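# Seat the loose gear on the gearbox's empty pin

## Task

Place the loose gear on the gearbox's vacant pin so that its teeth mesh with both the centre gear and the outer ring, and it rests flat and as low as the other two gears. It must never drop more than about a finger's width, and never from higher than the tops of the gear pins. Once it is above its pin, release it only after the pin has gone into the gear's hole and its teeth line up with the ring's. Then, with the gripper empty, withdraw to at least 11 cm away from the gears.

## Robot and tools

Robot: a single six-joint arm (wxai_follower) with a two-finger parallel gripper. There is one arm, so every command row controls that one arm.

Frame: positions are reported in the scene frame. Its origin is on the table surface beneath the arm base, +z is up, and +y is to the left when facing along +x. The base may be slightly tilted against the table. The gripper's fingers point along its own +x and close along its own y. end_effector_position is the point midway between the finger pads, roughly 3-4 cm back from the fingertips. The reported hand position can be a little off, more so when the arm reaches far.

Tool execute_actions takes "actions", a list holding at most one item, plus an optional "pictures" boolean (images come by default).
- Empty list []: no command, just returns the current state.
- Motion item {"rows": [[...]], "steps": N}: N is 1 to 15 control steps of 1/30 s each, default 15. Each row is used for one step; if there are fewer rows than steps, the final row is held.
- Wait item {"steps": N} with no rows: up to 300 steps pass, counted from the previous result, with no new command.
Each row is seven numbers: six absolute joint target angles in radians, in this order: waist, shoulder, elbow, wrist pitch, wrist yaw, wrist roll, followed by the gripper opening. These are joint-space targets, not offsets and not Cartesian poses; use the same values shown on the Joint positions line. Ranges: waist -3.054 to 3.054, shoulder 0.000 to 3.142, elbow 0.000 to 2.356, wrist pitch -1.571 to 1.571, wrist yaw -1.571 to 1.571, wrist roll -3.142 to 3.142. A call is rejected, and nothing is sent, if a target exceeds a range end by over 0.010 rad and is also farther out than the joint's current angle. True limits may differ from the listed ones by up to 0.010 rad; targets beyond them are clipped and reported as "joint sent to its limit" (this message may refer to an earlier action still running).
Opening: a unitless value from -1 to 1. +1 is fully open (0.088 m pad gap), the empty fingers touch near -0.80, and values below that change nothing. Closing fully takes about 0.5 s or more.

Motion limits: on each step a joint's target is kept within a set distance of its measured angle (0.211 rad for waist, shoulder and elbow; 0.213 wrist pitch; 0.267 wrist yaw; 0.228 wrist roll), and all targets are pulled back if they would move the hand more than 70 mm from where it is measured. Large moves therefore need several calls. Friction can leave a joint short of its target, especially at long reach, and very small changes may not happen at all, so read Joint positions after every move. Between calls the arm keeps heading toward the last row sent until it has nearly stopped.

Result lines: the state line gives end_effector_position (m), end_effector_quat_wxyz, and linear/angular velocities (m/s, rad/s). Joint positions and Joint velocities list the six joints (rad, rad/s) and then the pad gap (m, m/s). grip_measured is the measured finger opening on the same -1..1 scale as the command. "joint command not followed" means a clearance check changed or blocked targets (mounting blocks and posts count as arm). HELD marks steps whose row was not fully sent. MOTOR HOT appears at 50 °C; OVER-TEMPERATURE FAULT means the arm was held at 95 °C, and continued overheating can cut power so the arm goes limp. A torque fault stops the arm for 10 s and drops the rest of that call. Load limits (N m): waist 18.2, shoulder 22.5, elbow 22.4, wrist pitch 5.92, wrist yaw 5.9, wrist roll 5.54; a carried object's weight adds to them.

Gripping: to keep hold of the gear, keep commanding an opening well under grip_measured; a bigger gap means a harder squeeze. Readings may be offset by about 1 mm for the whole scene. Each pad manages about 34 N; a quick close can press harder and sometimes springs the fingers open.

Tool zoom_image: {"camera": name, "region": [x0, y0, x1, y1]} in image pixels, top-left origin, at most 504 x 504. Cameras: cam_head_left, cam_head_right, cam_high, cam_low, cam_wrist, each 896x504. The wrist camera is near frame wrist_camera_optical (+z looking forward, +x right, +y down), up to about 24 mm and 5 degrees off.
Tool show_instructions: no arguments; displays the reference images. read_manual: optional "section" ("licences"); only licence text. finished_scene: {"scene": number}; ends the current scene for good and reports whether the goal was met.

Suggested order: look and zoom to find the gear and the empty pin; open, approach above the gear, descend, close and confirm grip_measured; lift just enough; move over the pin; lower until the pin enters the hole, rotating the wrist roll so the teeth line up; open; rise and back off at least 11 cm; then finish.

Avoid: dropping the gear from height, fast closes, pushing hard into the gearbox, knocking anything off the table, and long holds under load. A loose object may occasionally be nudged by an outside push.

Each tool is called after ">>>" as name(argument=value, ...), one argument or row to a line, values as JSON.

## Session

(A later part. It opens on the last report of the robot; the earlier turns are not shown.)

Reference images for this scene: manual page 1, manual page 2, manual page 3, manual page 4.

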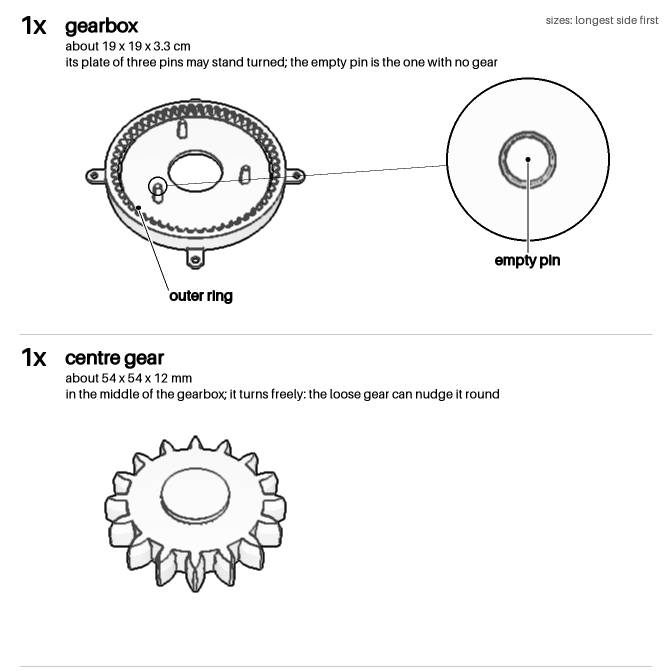

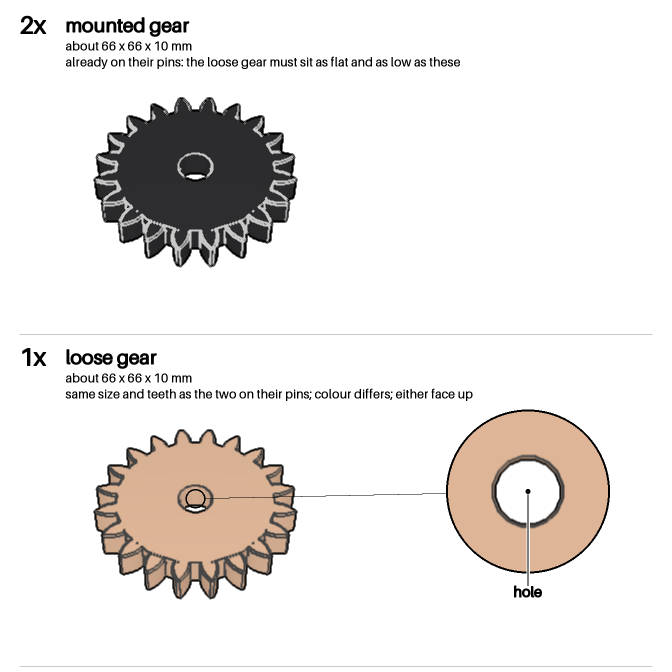

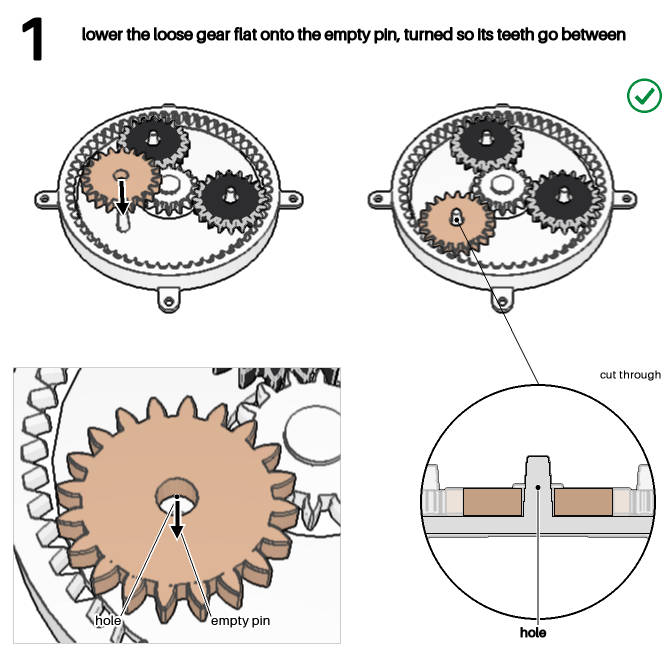

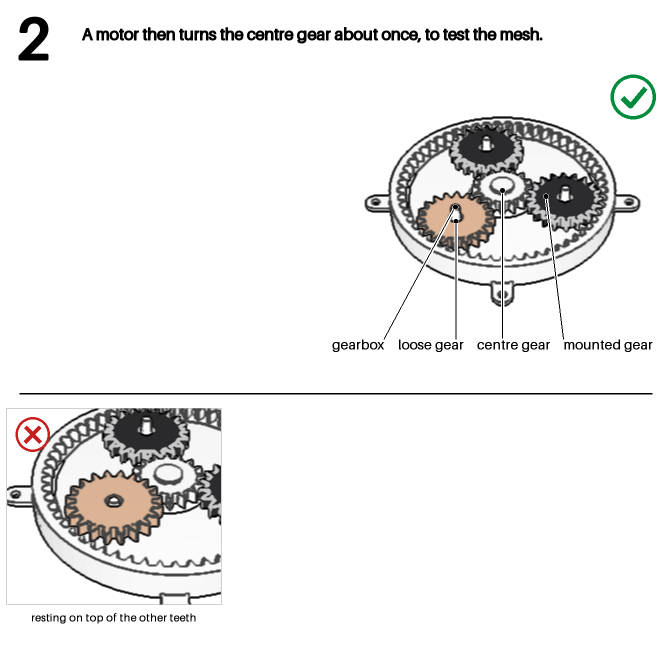

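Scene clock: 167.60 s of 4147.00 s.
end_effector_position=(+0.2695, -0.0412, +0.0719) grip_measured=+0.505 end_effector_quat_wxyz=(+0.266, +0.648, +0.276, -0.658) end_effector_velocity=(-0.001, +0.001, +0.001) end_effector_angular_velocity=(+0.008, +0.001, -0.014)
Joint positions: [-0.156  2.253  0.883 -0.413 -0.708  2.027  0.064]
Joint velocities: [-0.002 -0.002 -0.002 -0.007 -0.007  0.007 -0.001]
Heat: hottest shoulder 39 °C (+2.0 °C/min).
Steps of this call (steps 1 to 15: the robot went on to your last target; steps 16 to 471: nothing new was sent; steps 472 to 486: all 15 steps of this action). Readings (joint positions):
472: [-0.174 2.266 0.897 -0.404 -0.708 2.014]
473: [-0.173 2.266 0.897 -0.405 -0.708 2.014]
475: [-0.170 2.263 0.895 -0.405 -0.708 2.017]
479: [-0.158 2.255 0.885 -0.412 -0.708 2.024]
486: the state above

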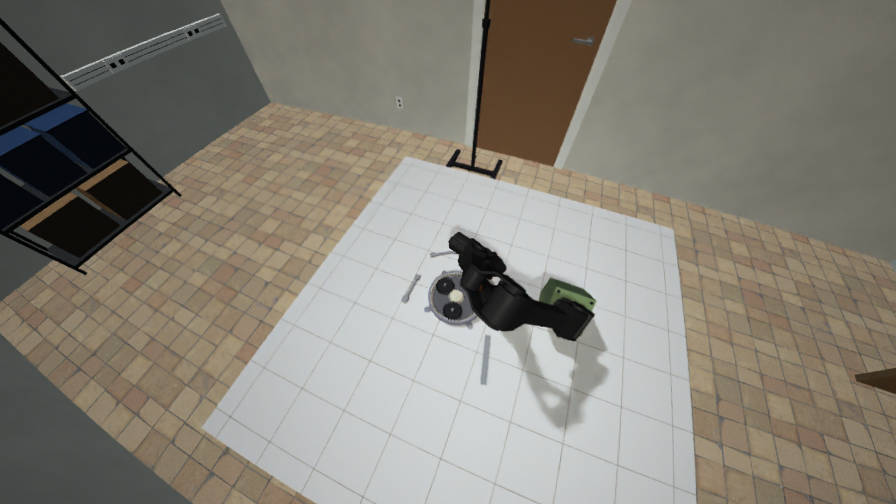

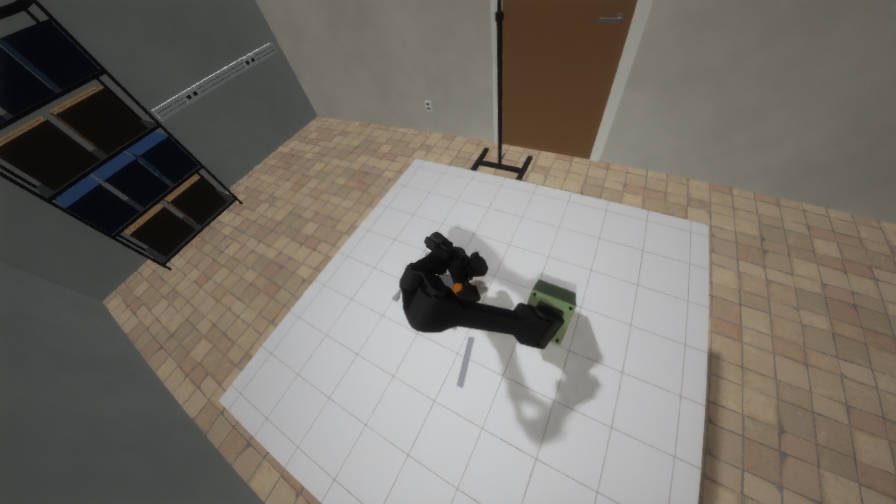

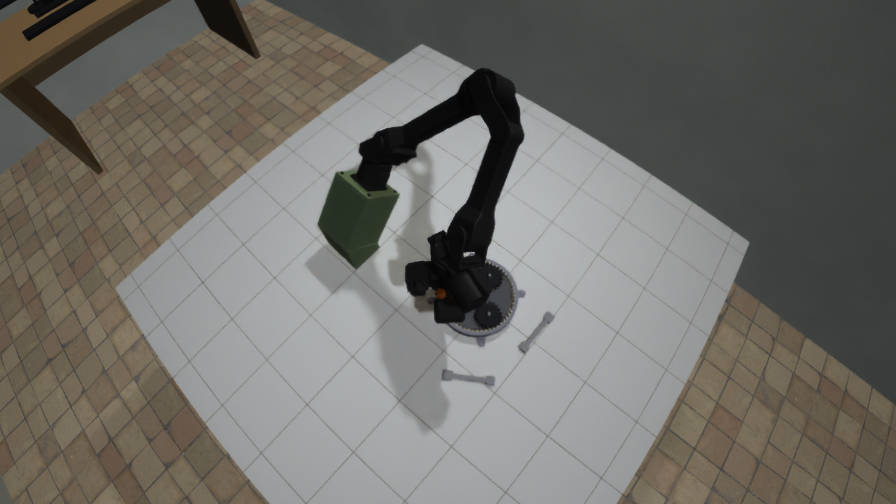

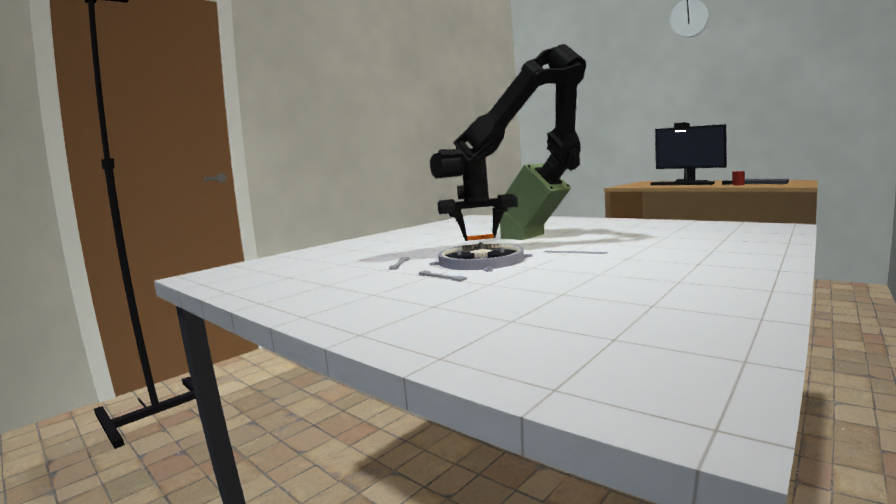

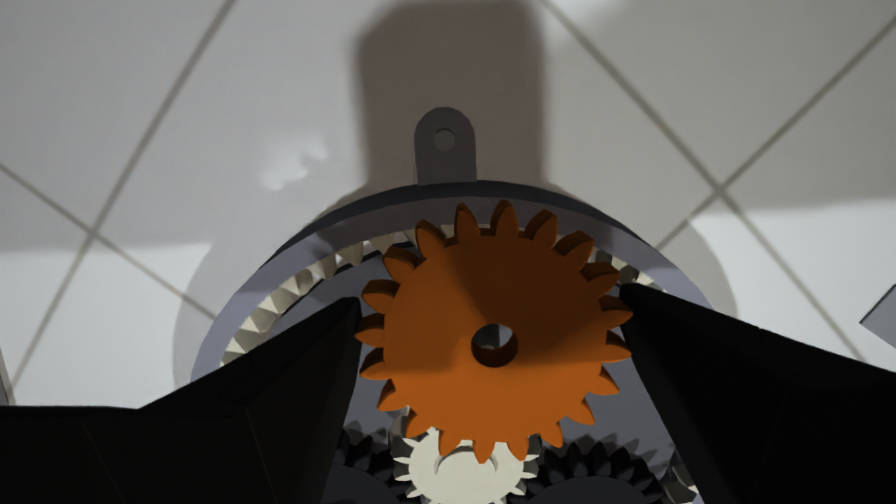

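>>> execute_actions(
  actions=[
    {"rows":[[-0.15,2.26,0.895,-0.42,-0.711,2.035,0.25],[-0.15,2.26,0.895,-0.42,-0.711,2.035,0.25],[-0.15,2.26,0.895,-0.42,-0.711,2.035,0.25],[-0.141,2.268,0.91,-0.432,-0.712,2.04,0.25]],"steps":15},
  ],
)

>>> zoom_image(
  camera="cam_wrist",
  region=[440,290,550,378],
)

Scene clock: 178.73 s of 4147.00 s.
end_effector_position=(+0.2725, -0.0384, +0.0703) grip_measured=+0.505 end_effector_quat_wxyz=(+0.264, +0.644, +0.278, -0.662) end_effector_velocity=(-0.003, +0.000, -0.001) end_effector_angular_velocity=(+0.011, +0.008, +0.009)
Joint positions: [-0.141  2.259  0.902 -0.43  -0.708  2.035  0.064]
Joint velocities: [-0.002  0.007 -0.002 -0.007 -0.007 -0.022 -0.   ]
Heat: hottest shoulder 39 °C (+2.0 °C/min).
Steps of this call (steps 1 to 15: the robot went on to your last target; steps 16 to 319: nothing new was sent; steps 320 to 334: all 15 steps of this action). Readings (joint positions):
320: [-0.154 2.251 0.882 -0.414 -0.708 2.028]
321: [-0.154 2.251 0.882 -0.415 -0.708 2.029]
323: [-0.152 2.252 0.885 -0.420 -0.708 2.030]
327: [-0.143 2.256 0.898 -0.426 -0.708 2.034]
334: the state above

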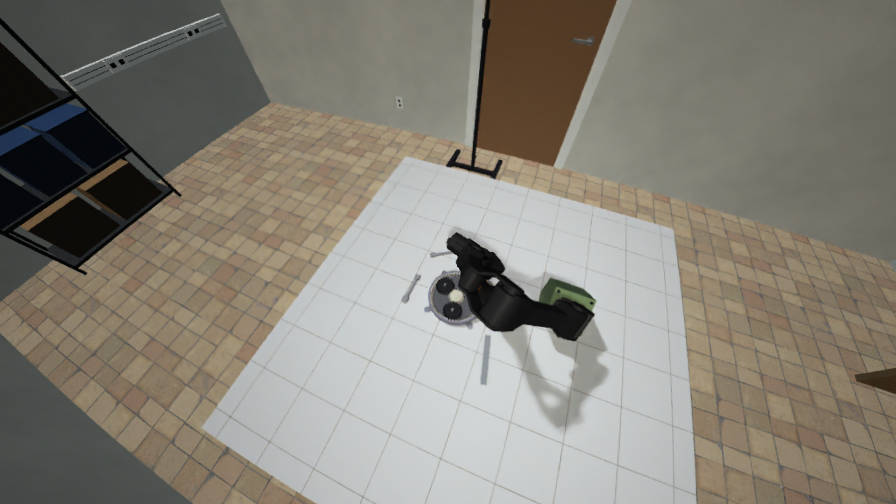

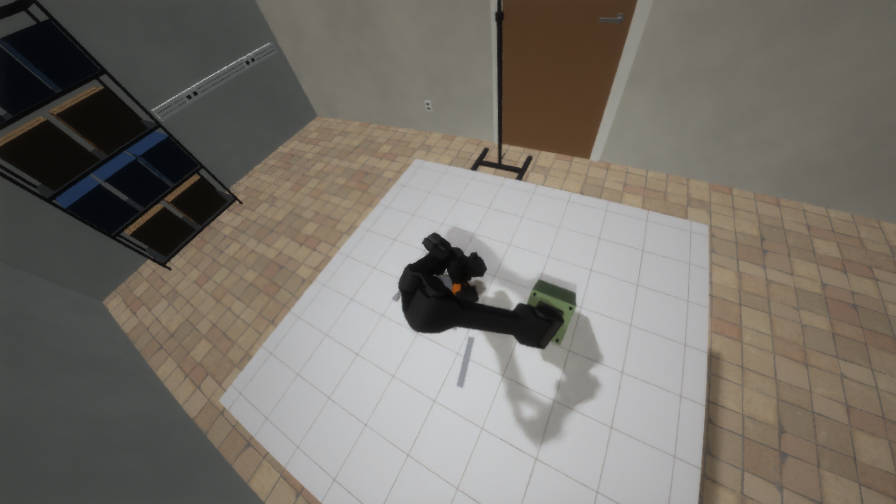

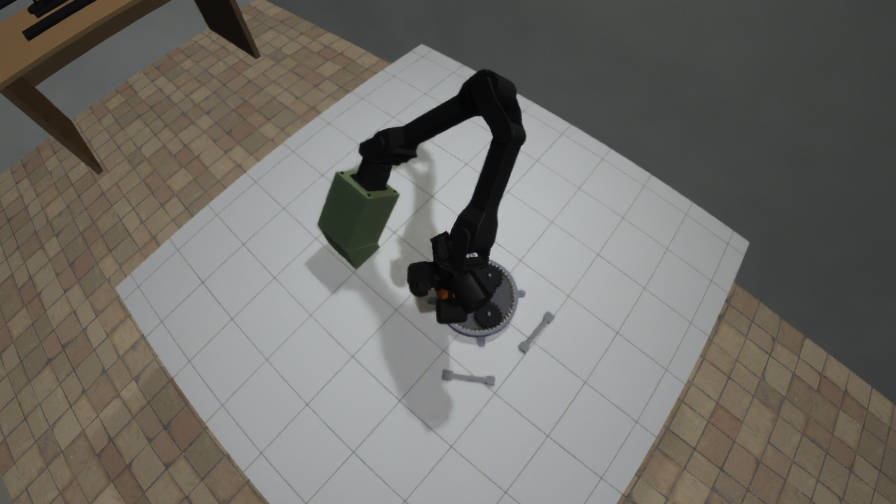

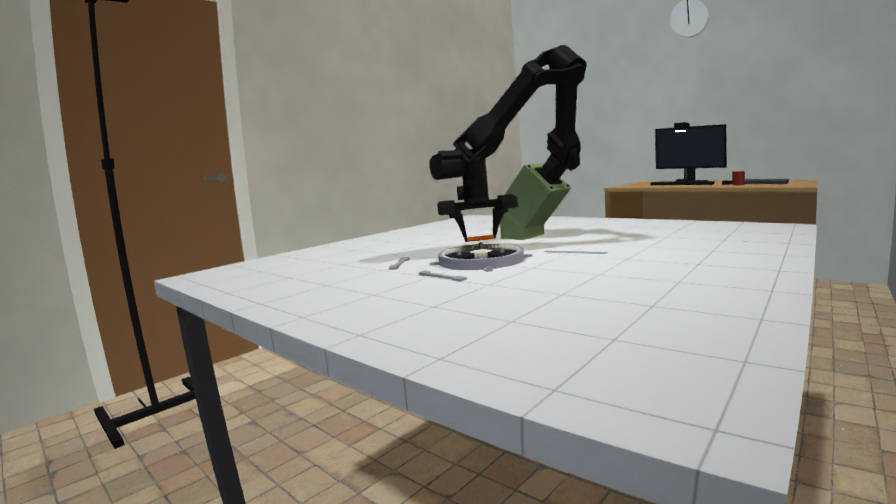

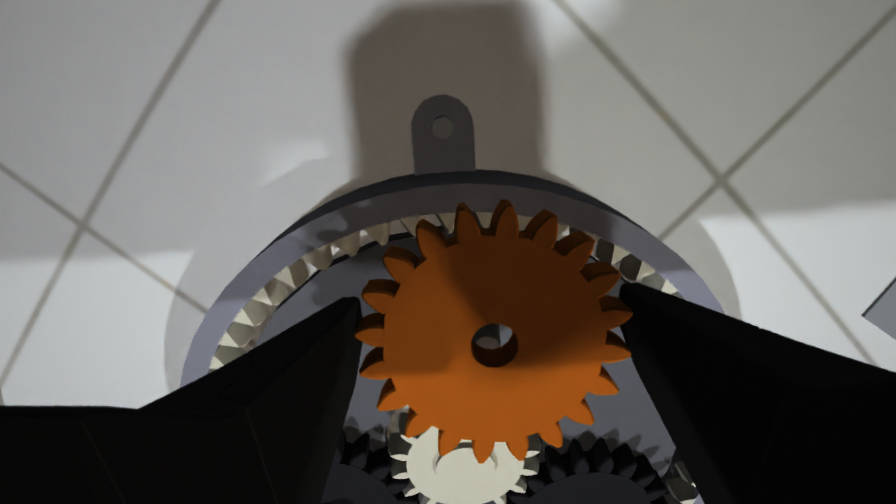

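Region (440, 290, 550, 378) of cam_wrist's 896x504 image, scaled by 4.582, with more detail than that image has; it fills the top 403 rows of this view, and the rest is white.

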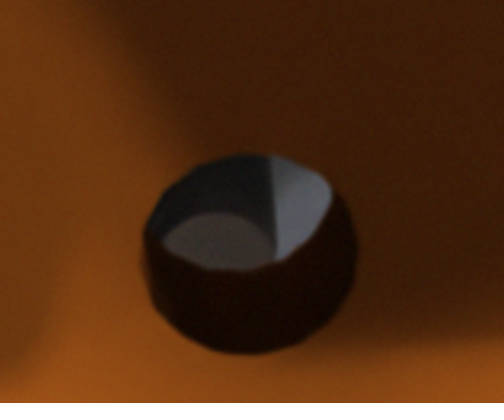

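>>> execute_actions(
  actions=[
    {"rows":[[-0.133,2.262,0.91,-0.42,-0.712,2.045,0.25],[-0.133,2.262,0.91,-0.42,-0.712,2.045,0.25],[-0.133,2.262,0.91,-0.42,-0.712,2.045,0.25],[-0.13,2.262,0.91,-0.41,-0.712,2.045,0.25]],"steps":15},
  ],
)

>>> zoom_image(
  camera="cam_wrist",
  region=[440,290,550,378],
)

Scene clock: 186.33 s of 4147.00 s.
end_effector_position=(+0.2754, -0.0373, +0.0682) grip_measured=+0.505 end_effector_quat_wxyz=(+0.271, +0.643, +0.281, -0.658) end_effector_velocity=(-0.001, +0.001, +0.001) end_effector_angular_velocity=(+0.009, +0.002, +0.001)
Joint positions: [-0.131  2.26   0.903 -0.412 -0.709  2.041  0.064]
Joint velocities: [-0.002 -0.002 -0.002 -0.007 -0.007 -0.007  0.001]
Heat: hottest shoulder 39 °C (+2.0 °C/min).
Steps of this call (steps 1 to 15: the robot went on to your last target; steps 16 to 213: nothing new was sent; steps 214 to 228: all 15 steps of this action). Readings (joint positions):
214: [-0.140 2.260 0.903 -0.431 -0.709 2.037]
215: [-0.139 2.260 0.903 -0.429 -0.709 2.038]
217: [-0.136 2.260 0.903 -0.424 -0.709 2.039]
221: [-0.132 2.260 0.903 -0.415 -0.709 2.040]
228: the state above

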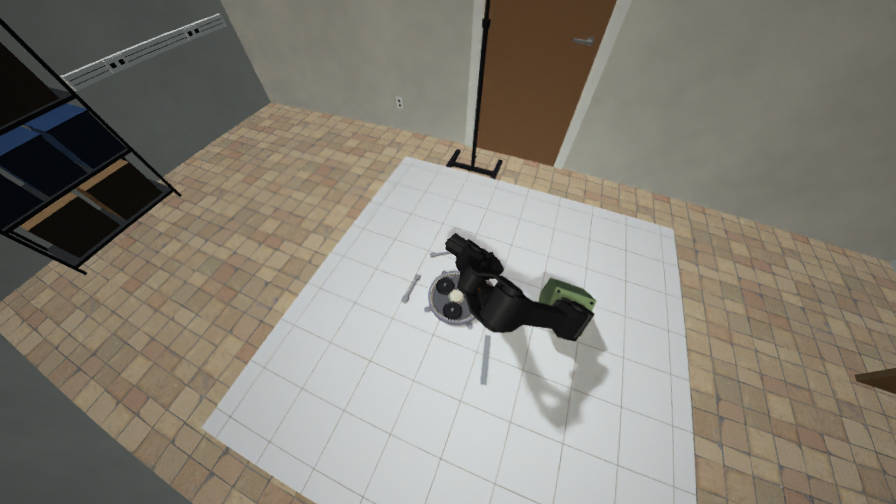

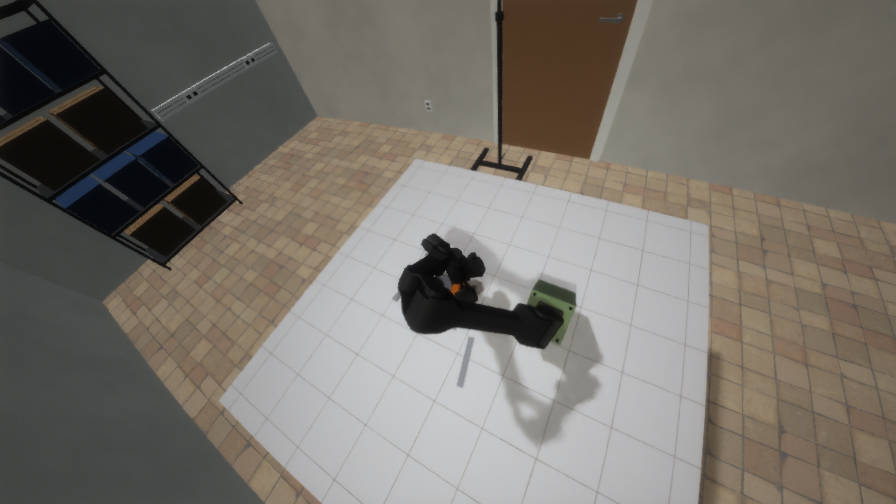

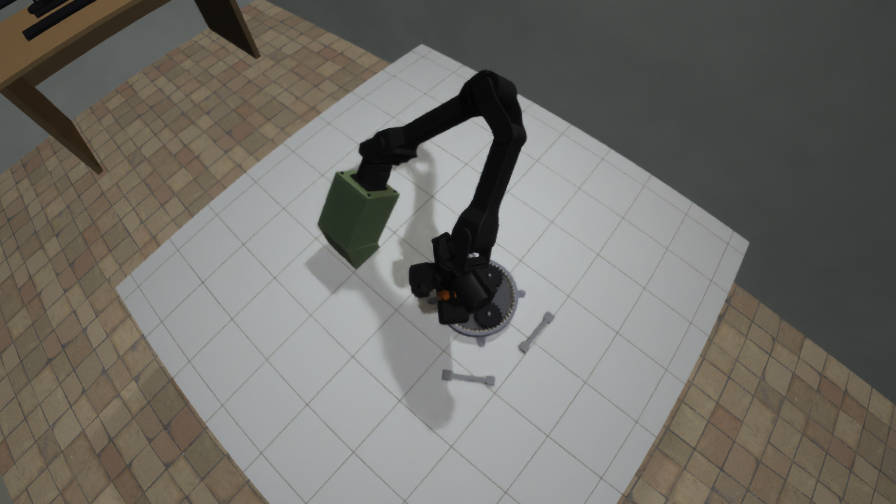

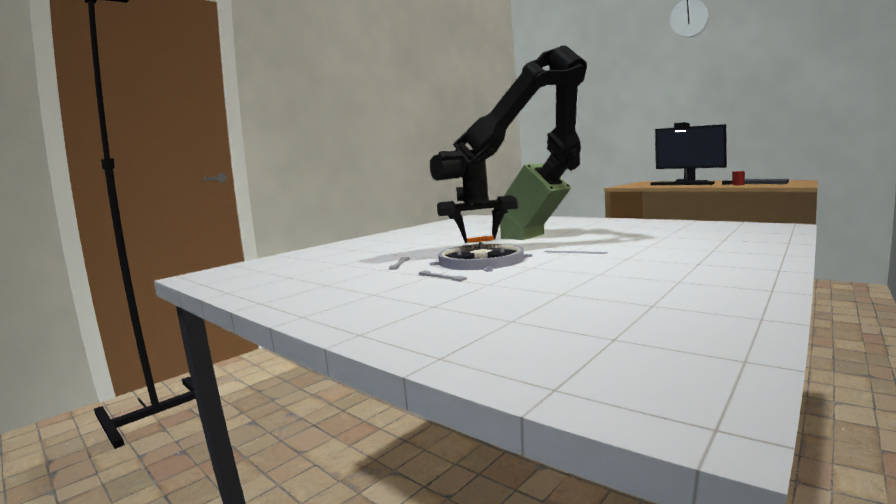

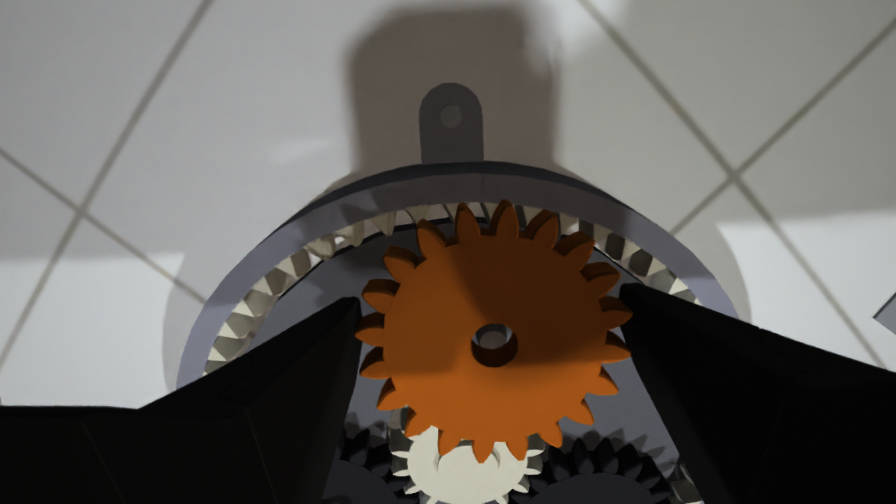

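Region (440, 290, 550, 378) of cam_wrist's 896x504 image, scaled by 4.582, with more detail than that image has; it fills the top 403 rows of this view, and the rest is white.

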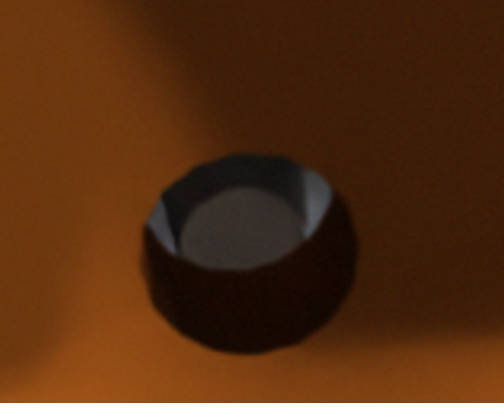

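>>> execute_actions(
  actions=[
    {"rows":[[-0.122,2.262,0.91,-0.405,-0.712,2.05,0.25],[-0.122,2.262,0.91,-0.405,-0.712,2.05,0.25],[-0.122,2.262,0.91,-0.405,-0.712,2.05,0.25],[-0.118,2.275,0.905,-0.395,-0.712,2.055,0.25],[-0.118,2.275,0.905,-0.395,-0.712,2.055,0.25],[-0.118,2.275,0.905,-0.395,-0.712,2.055,0.25],[-0.112,2.285,0.9,-0.385,-0.713,2.063,0.25]],"steps":15},
  ],
)

>>> zoom_image(
  camera="cam_wrist",
  region=[440,290,550,378],
)

Scene clock: 190.77 s of 4147.00 s.
end_effector_position=(+0.2773, -0.0374, +0.0652) grip_measured=+0.505 end_effector_quat_wxyz=(+0.271, +0.645, +0.279, -0.657) end_effector_velocity=(+0.001, -0.000, -0.001) end_effector_angular_velocity=(+0.020, -0.016, +0.006)
Joint positions: [-0.123  2.267  0.903 -0.392 -0.71   2.058  0.064]
Joint velocities: [-0.007  0.007 -0.007  0.022 -0.022 -0.007 -0.   ]
Heat: hottest shoulder 39 °C (+2.0 °C/min).
Steps of this call (steps 1 to 15: the robot went on to your last target; steps 16 to 118: nothing new was sent; steps 119 to 133: all 15 steps of this action). Readings (joint positions):
119: [-0.130 2.260 0.903 -0.411 -0.709 2.041]
120: [-0.129 2.260 0.903 -0.410 -0.709 2.043]
122: [-0.125 2.260 0.903 -0.407 -0.709 2.045]
126: [-0.120 2.264 0.903 -0.399 -0.709 2.051]
133: the state above

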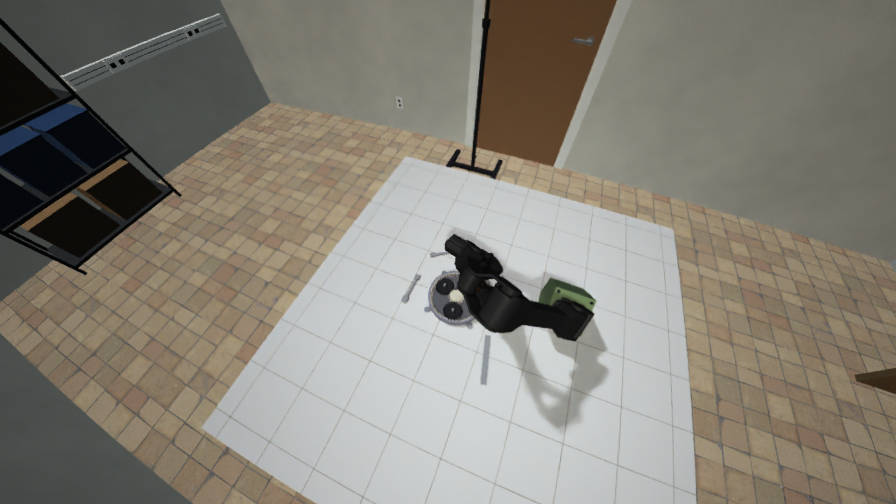

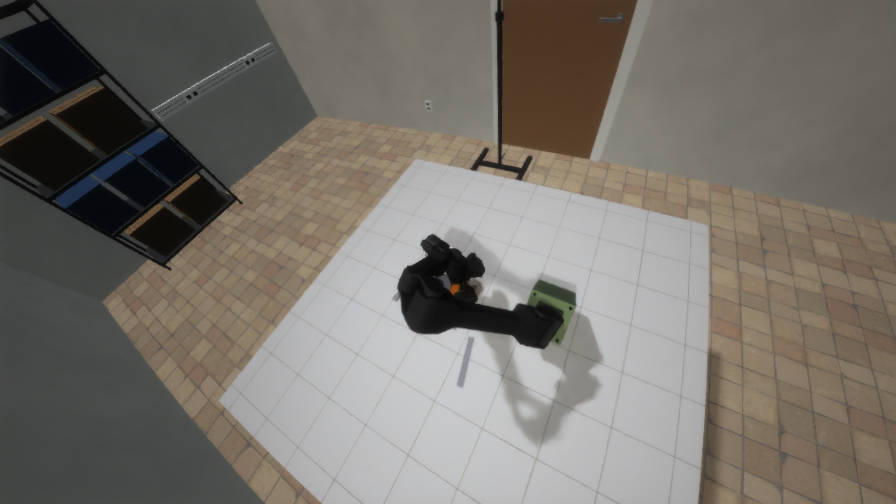

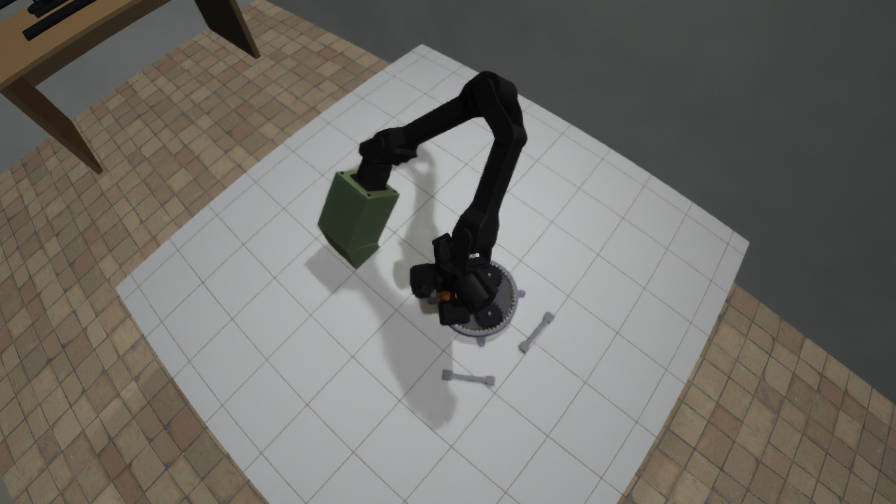

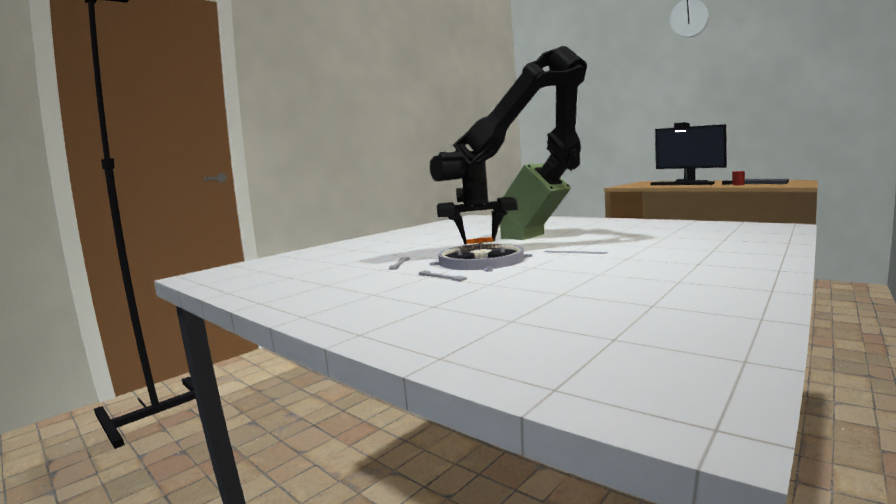

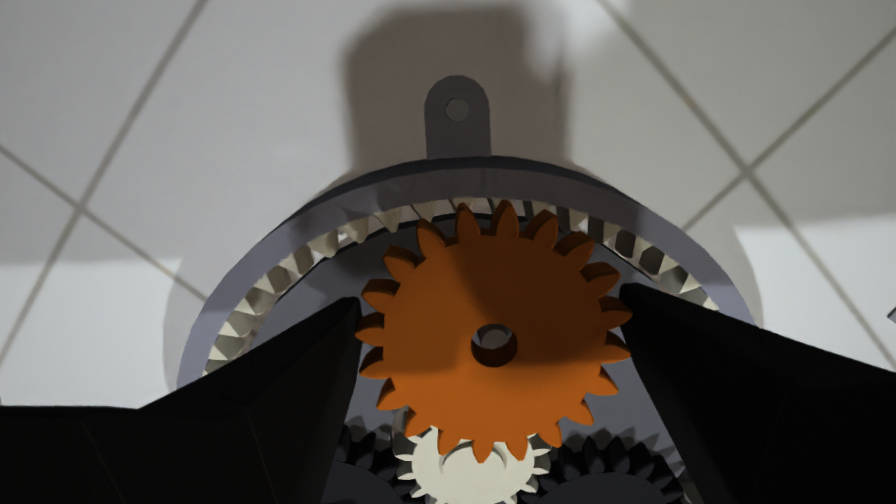

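Region (440, 290, 550, 378) of cam_wrist's 896x504 image, scaled by 4.582, with more detail than that image has; it fills the top 403 rows of this view, and the rest is white.

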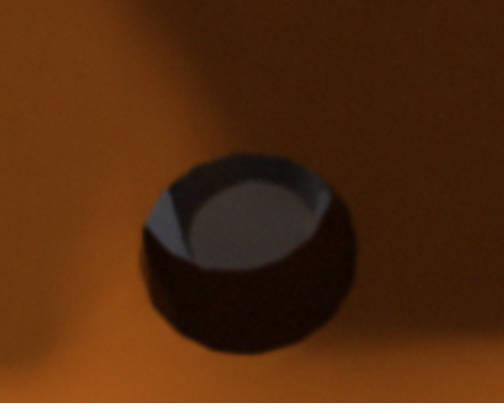

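>>> execute_actions(
  actions=[
    {"rows":[[-0.11,2.285,0.895,-0.385,-0.713,2.065,0.25],[-0.11,2.285,0.895,-0.385,-0.713,2.065,0.25],[-0.11,2.285,0.895,-0.385,-0.713,2.065,0.25],[-0.104,2.292,0.89,-0.372,-0.714,2.072,0.25],[-0.104,2.292,0.89,-0.372,-0.714,2.072,0.25],[-0.104,2.292,0.89,-0.372,-0.714,2.072,0.25],[-0.098,2.299,0.887,-0.358,-0.715,2.08,0.25]],"steps":15},
  ],
)

>>> zoom_image(
  camera="cam_wrist",
  region=[340,180,660,460],
)

Scene clock: 195.37 s of 4147.00 s.
end_effector_position=(+0.2789, -0.0394, +0.0641) grip_measured=+0.505 end_effector_quat_wxyz=(+0.272, +0.650, +0.274, -0.654) end_effector_velocity=(+0.001, -0.005, -0.000) end_effector_angular_velocity=(-0.010, -0.012, -0.005)
Joint positions: [-0.124  2.27   0.897 -0.365 -0.71   2.075  0.064]
Joint velocities: [-0.007  0.007 -0.002  0.022  0.007  0.007  0.001]
Heat: hottest waist 38 °C (+1.0 °C/min).
Steps of this call (steps 1 to 15: the robot went on to your last target; steps 16 to 123: nothing new was sent; steps 124 to 138: all 15 steps of this action). Readings (joint positions):
124: [-0.122 2.269 0.903 -0.386 -0.713 2.060]
125: [-0.122 2.269 0.903 -0.386 -0.712 2.060]
127: [-0.122 2.269 0.903 -0.386 -0.712 2.061]
131: [-0.122 2.269 0.899 -0.378 -0.712 2.069]
138: the state above

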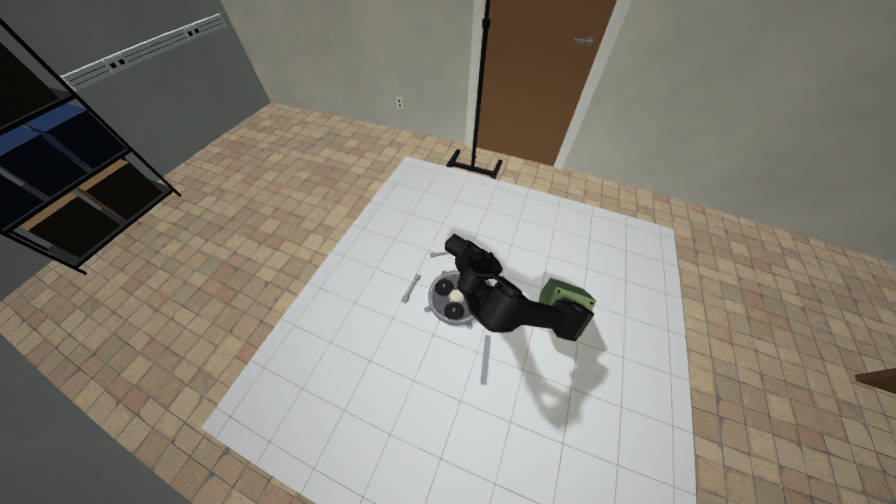

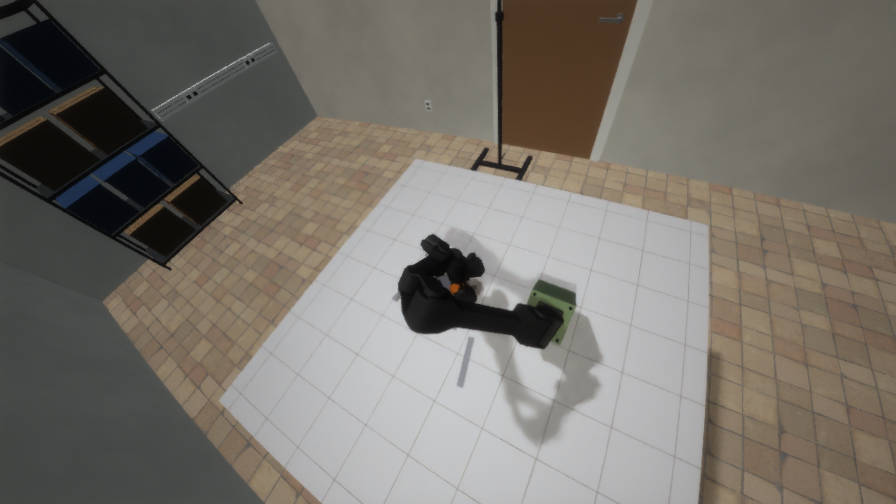

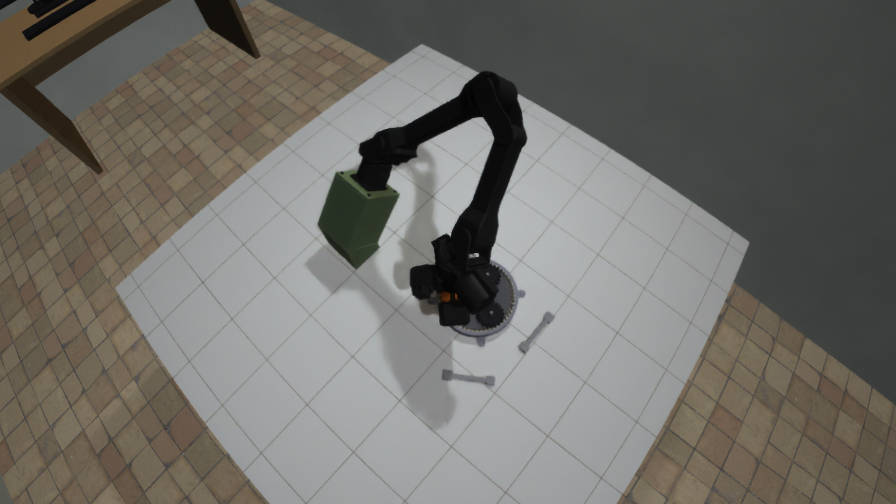

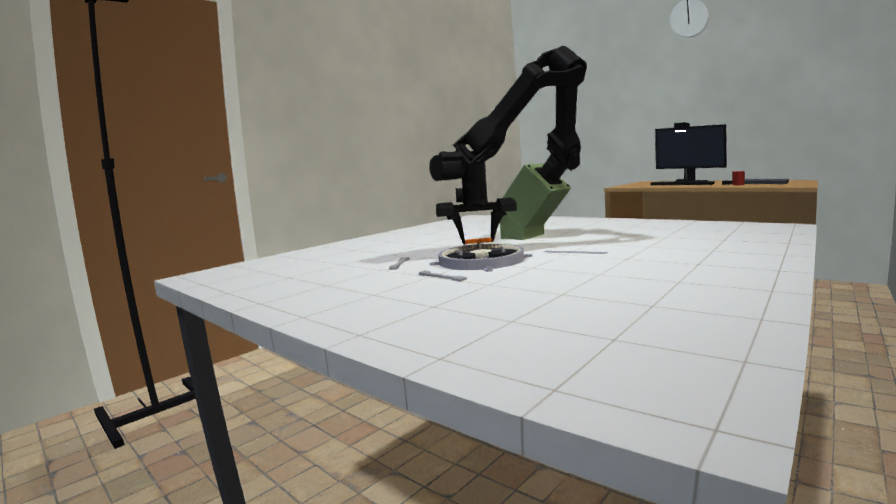

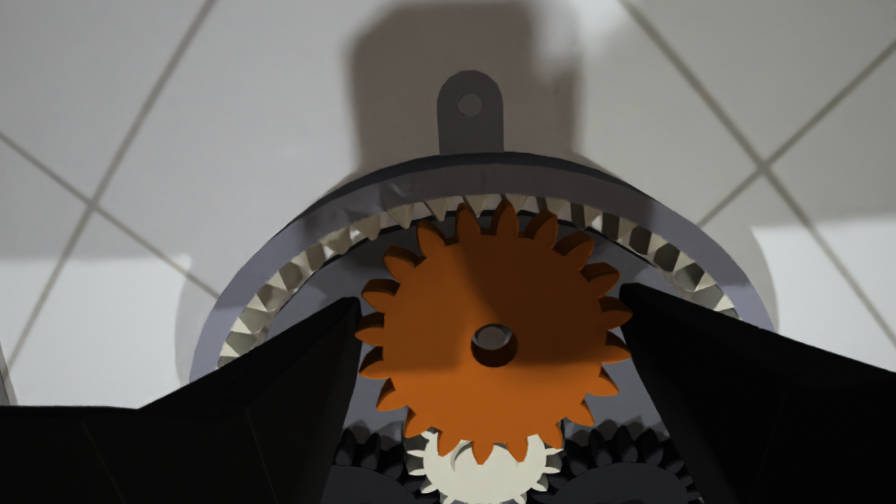

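Region (340, 180, 660, 460) of cam_wrist's 896x504 image, scaled by 1.575, with more detail than that image has; it fills the top 441 rows of this view, and the rest is white.

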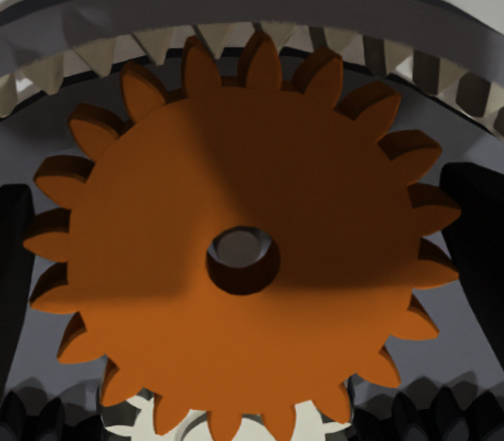

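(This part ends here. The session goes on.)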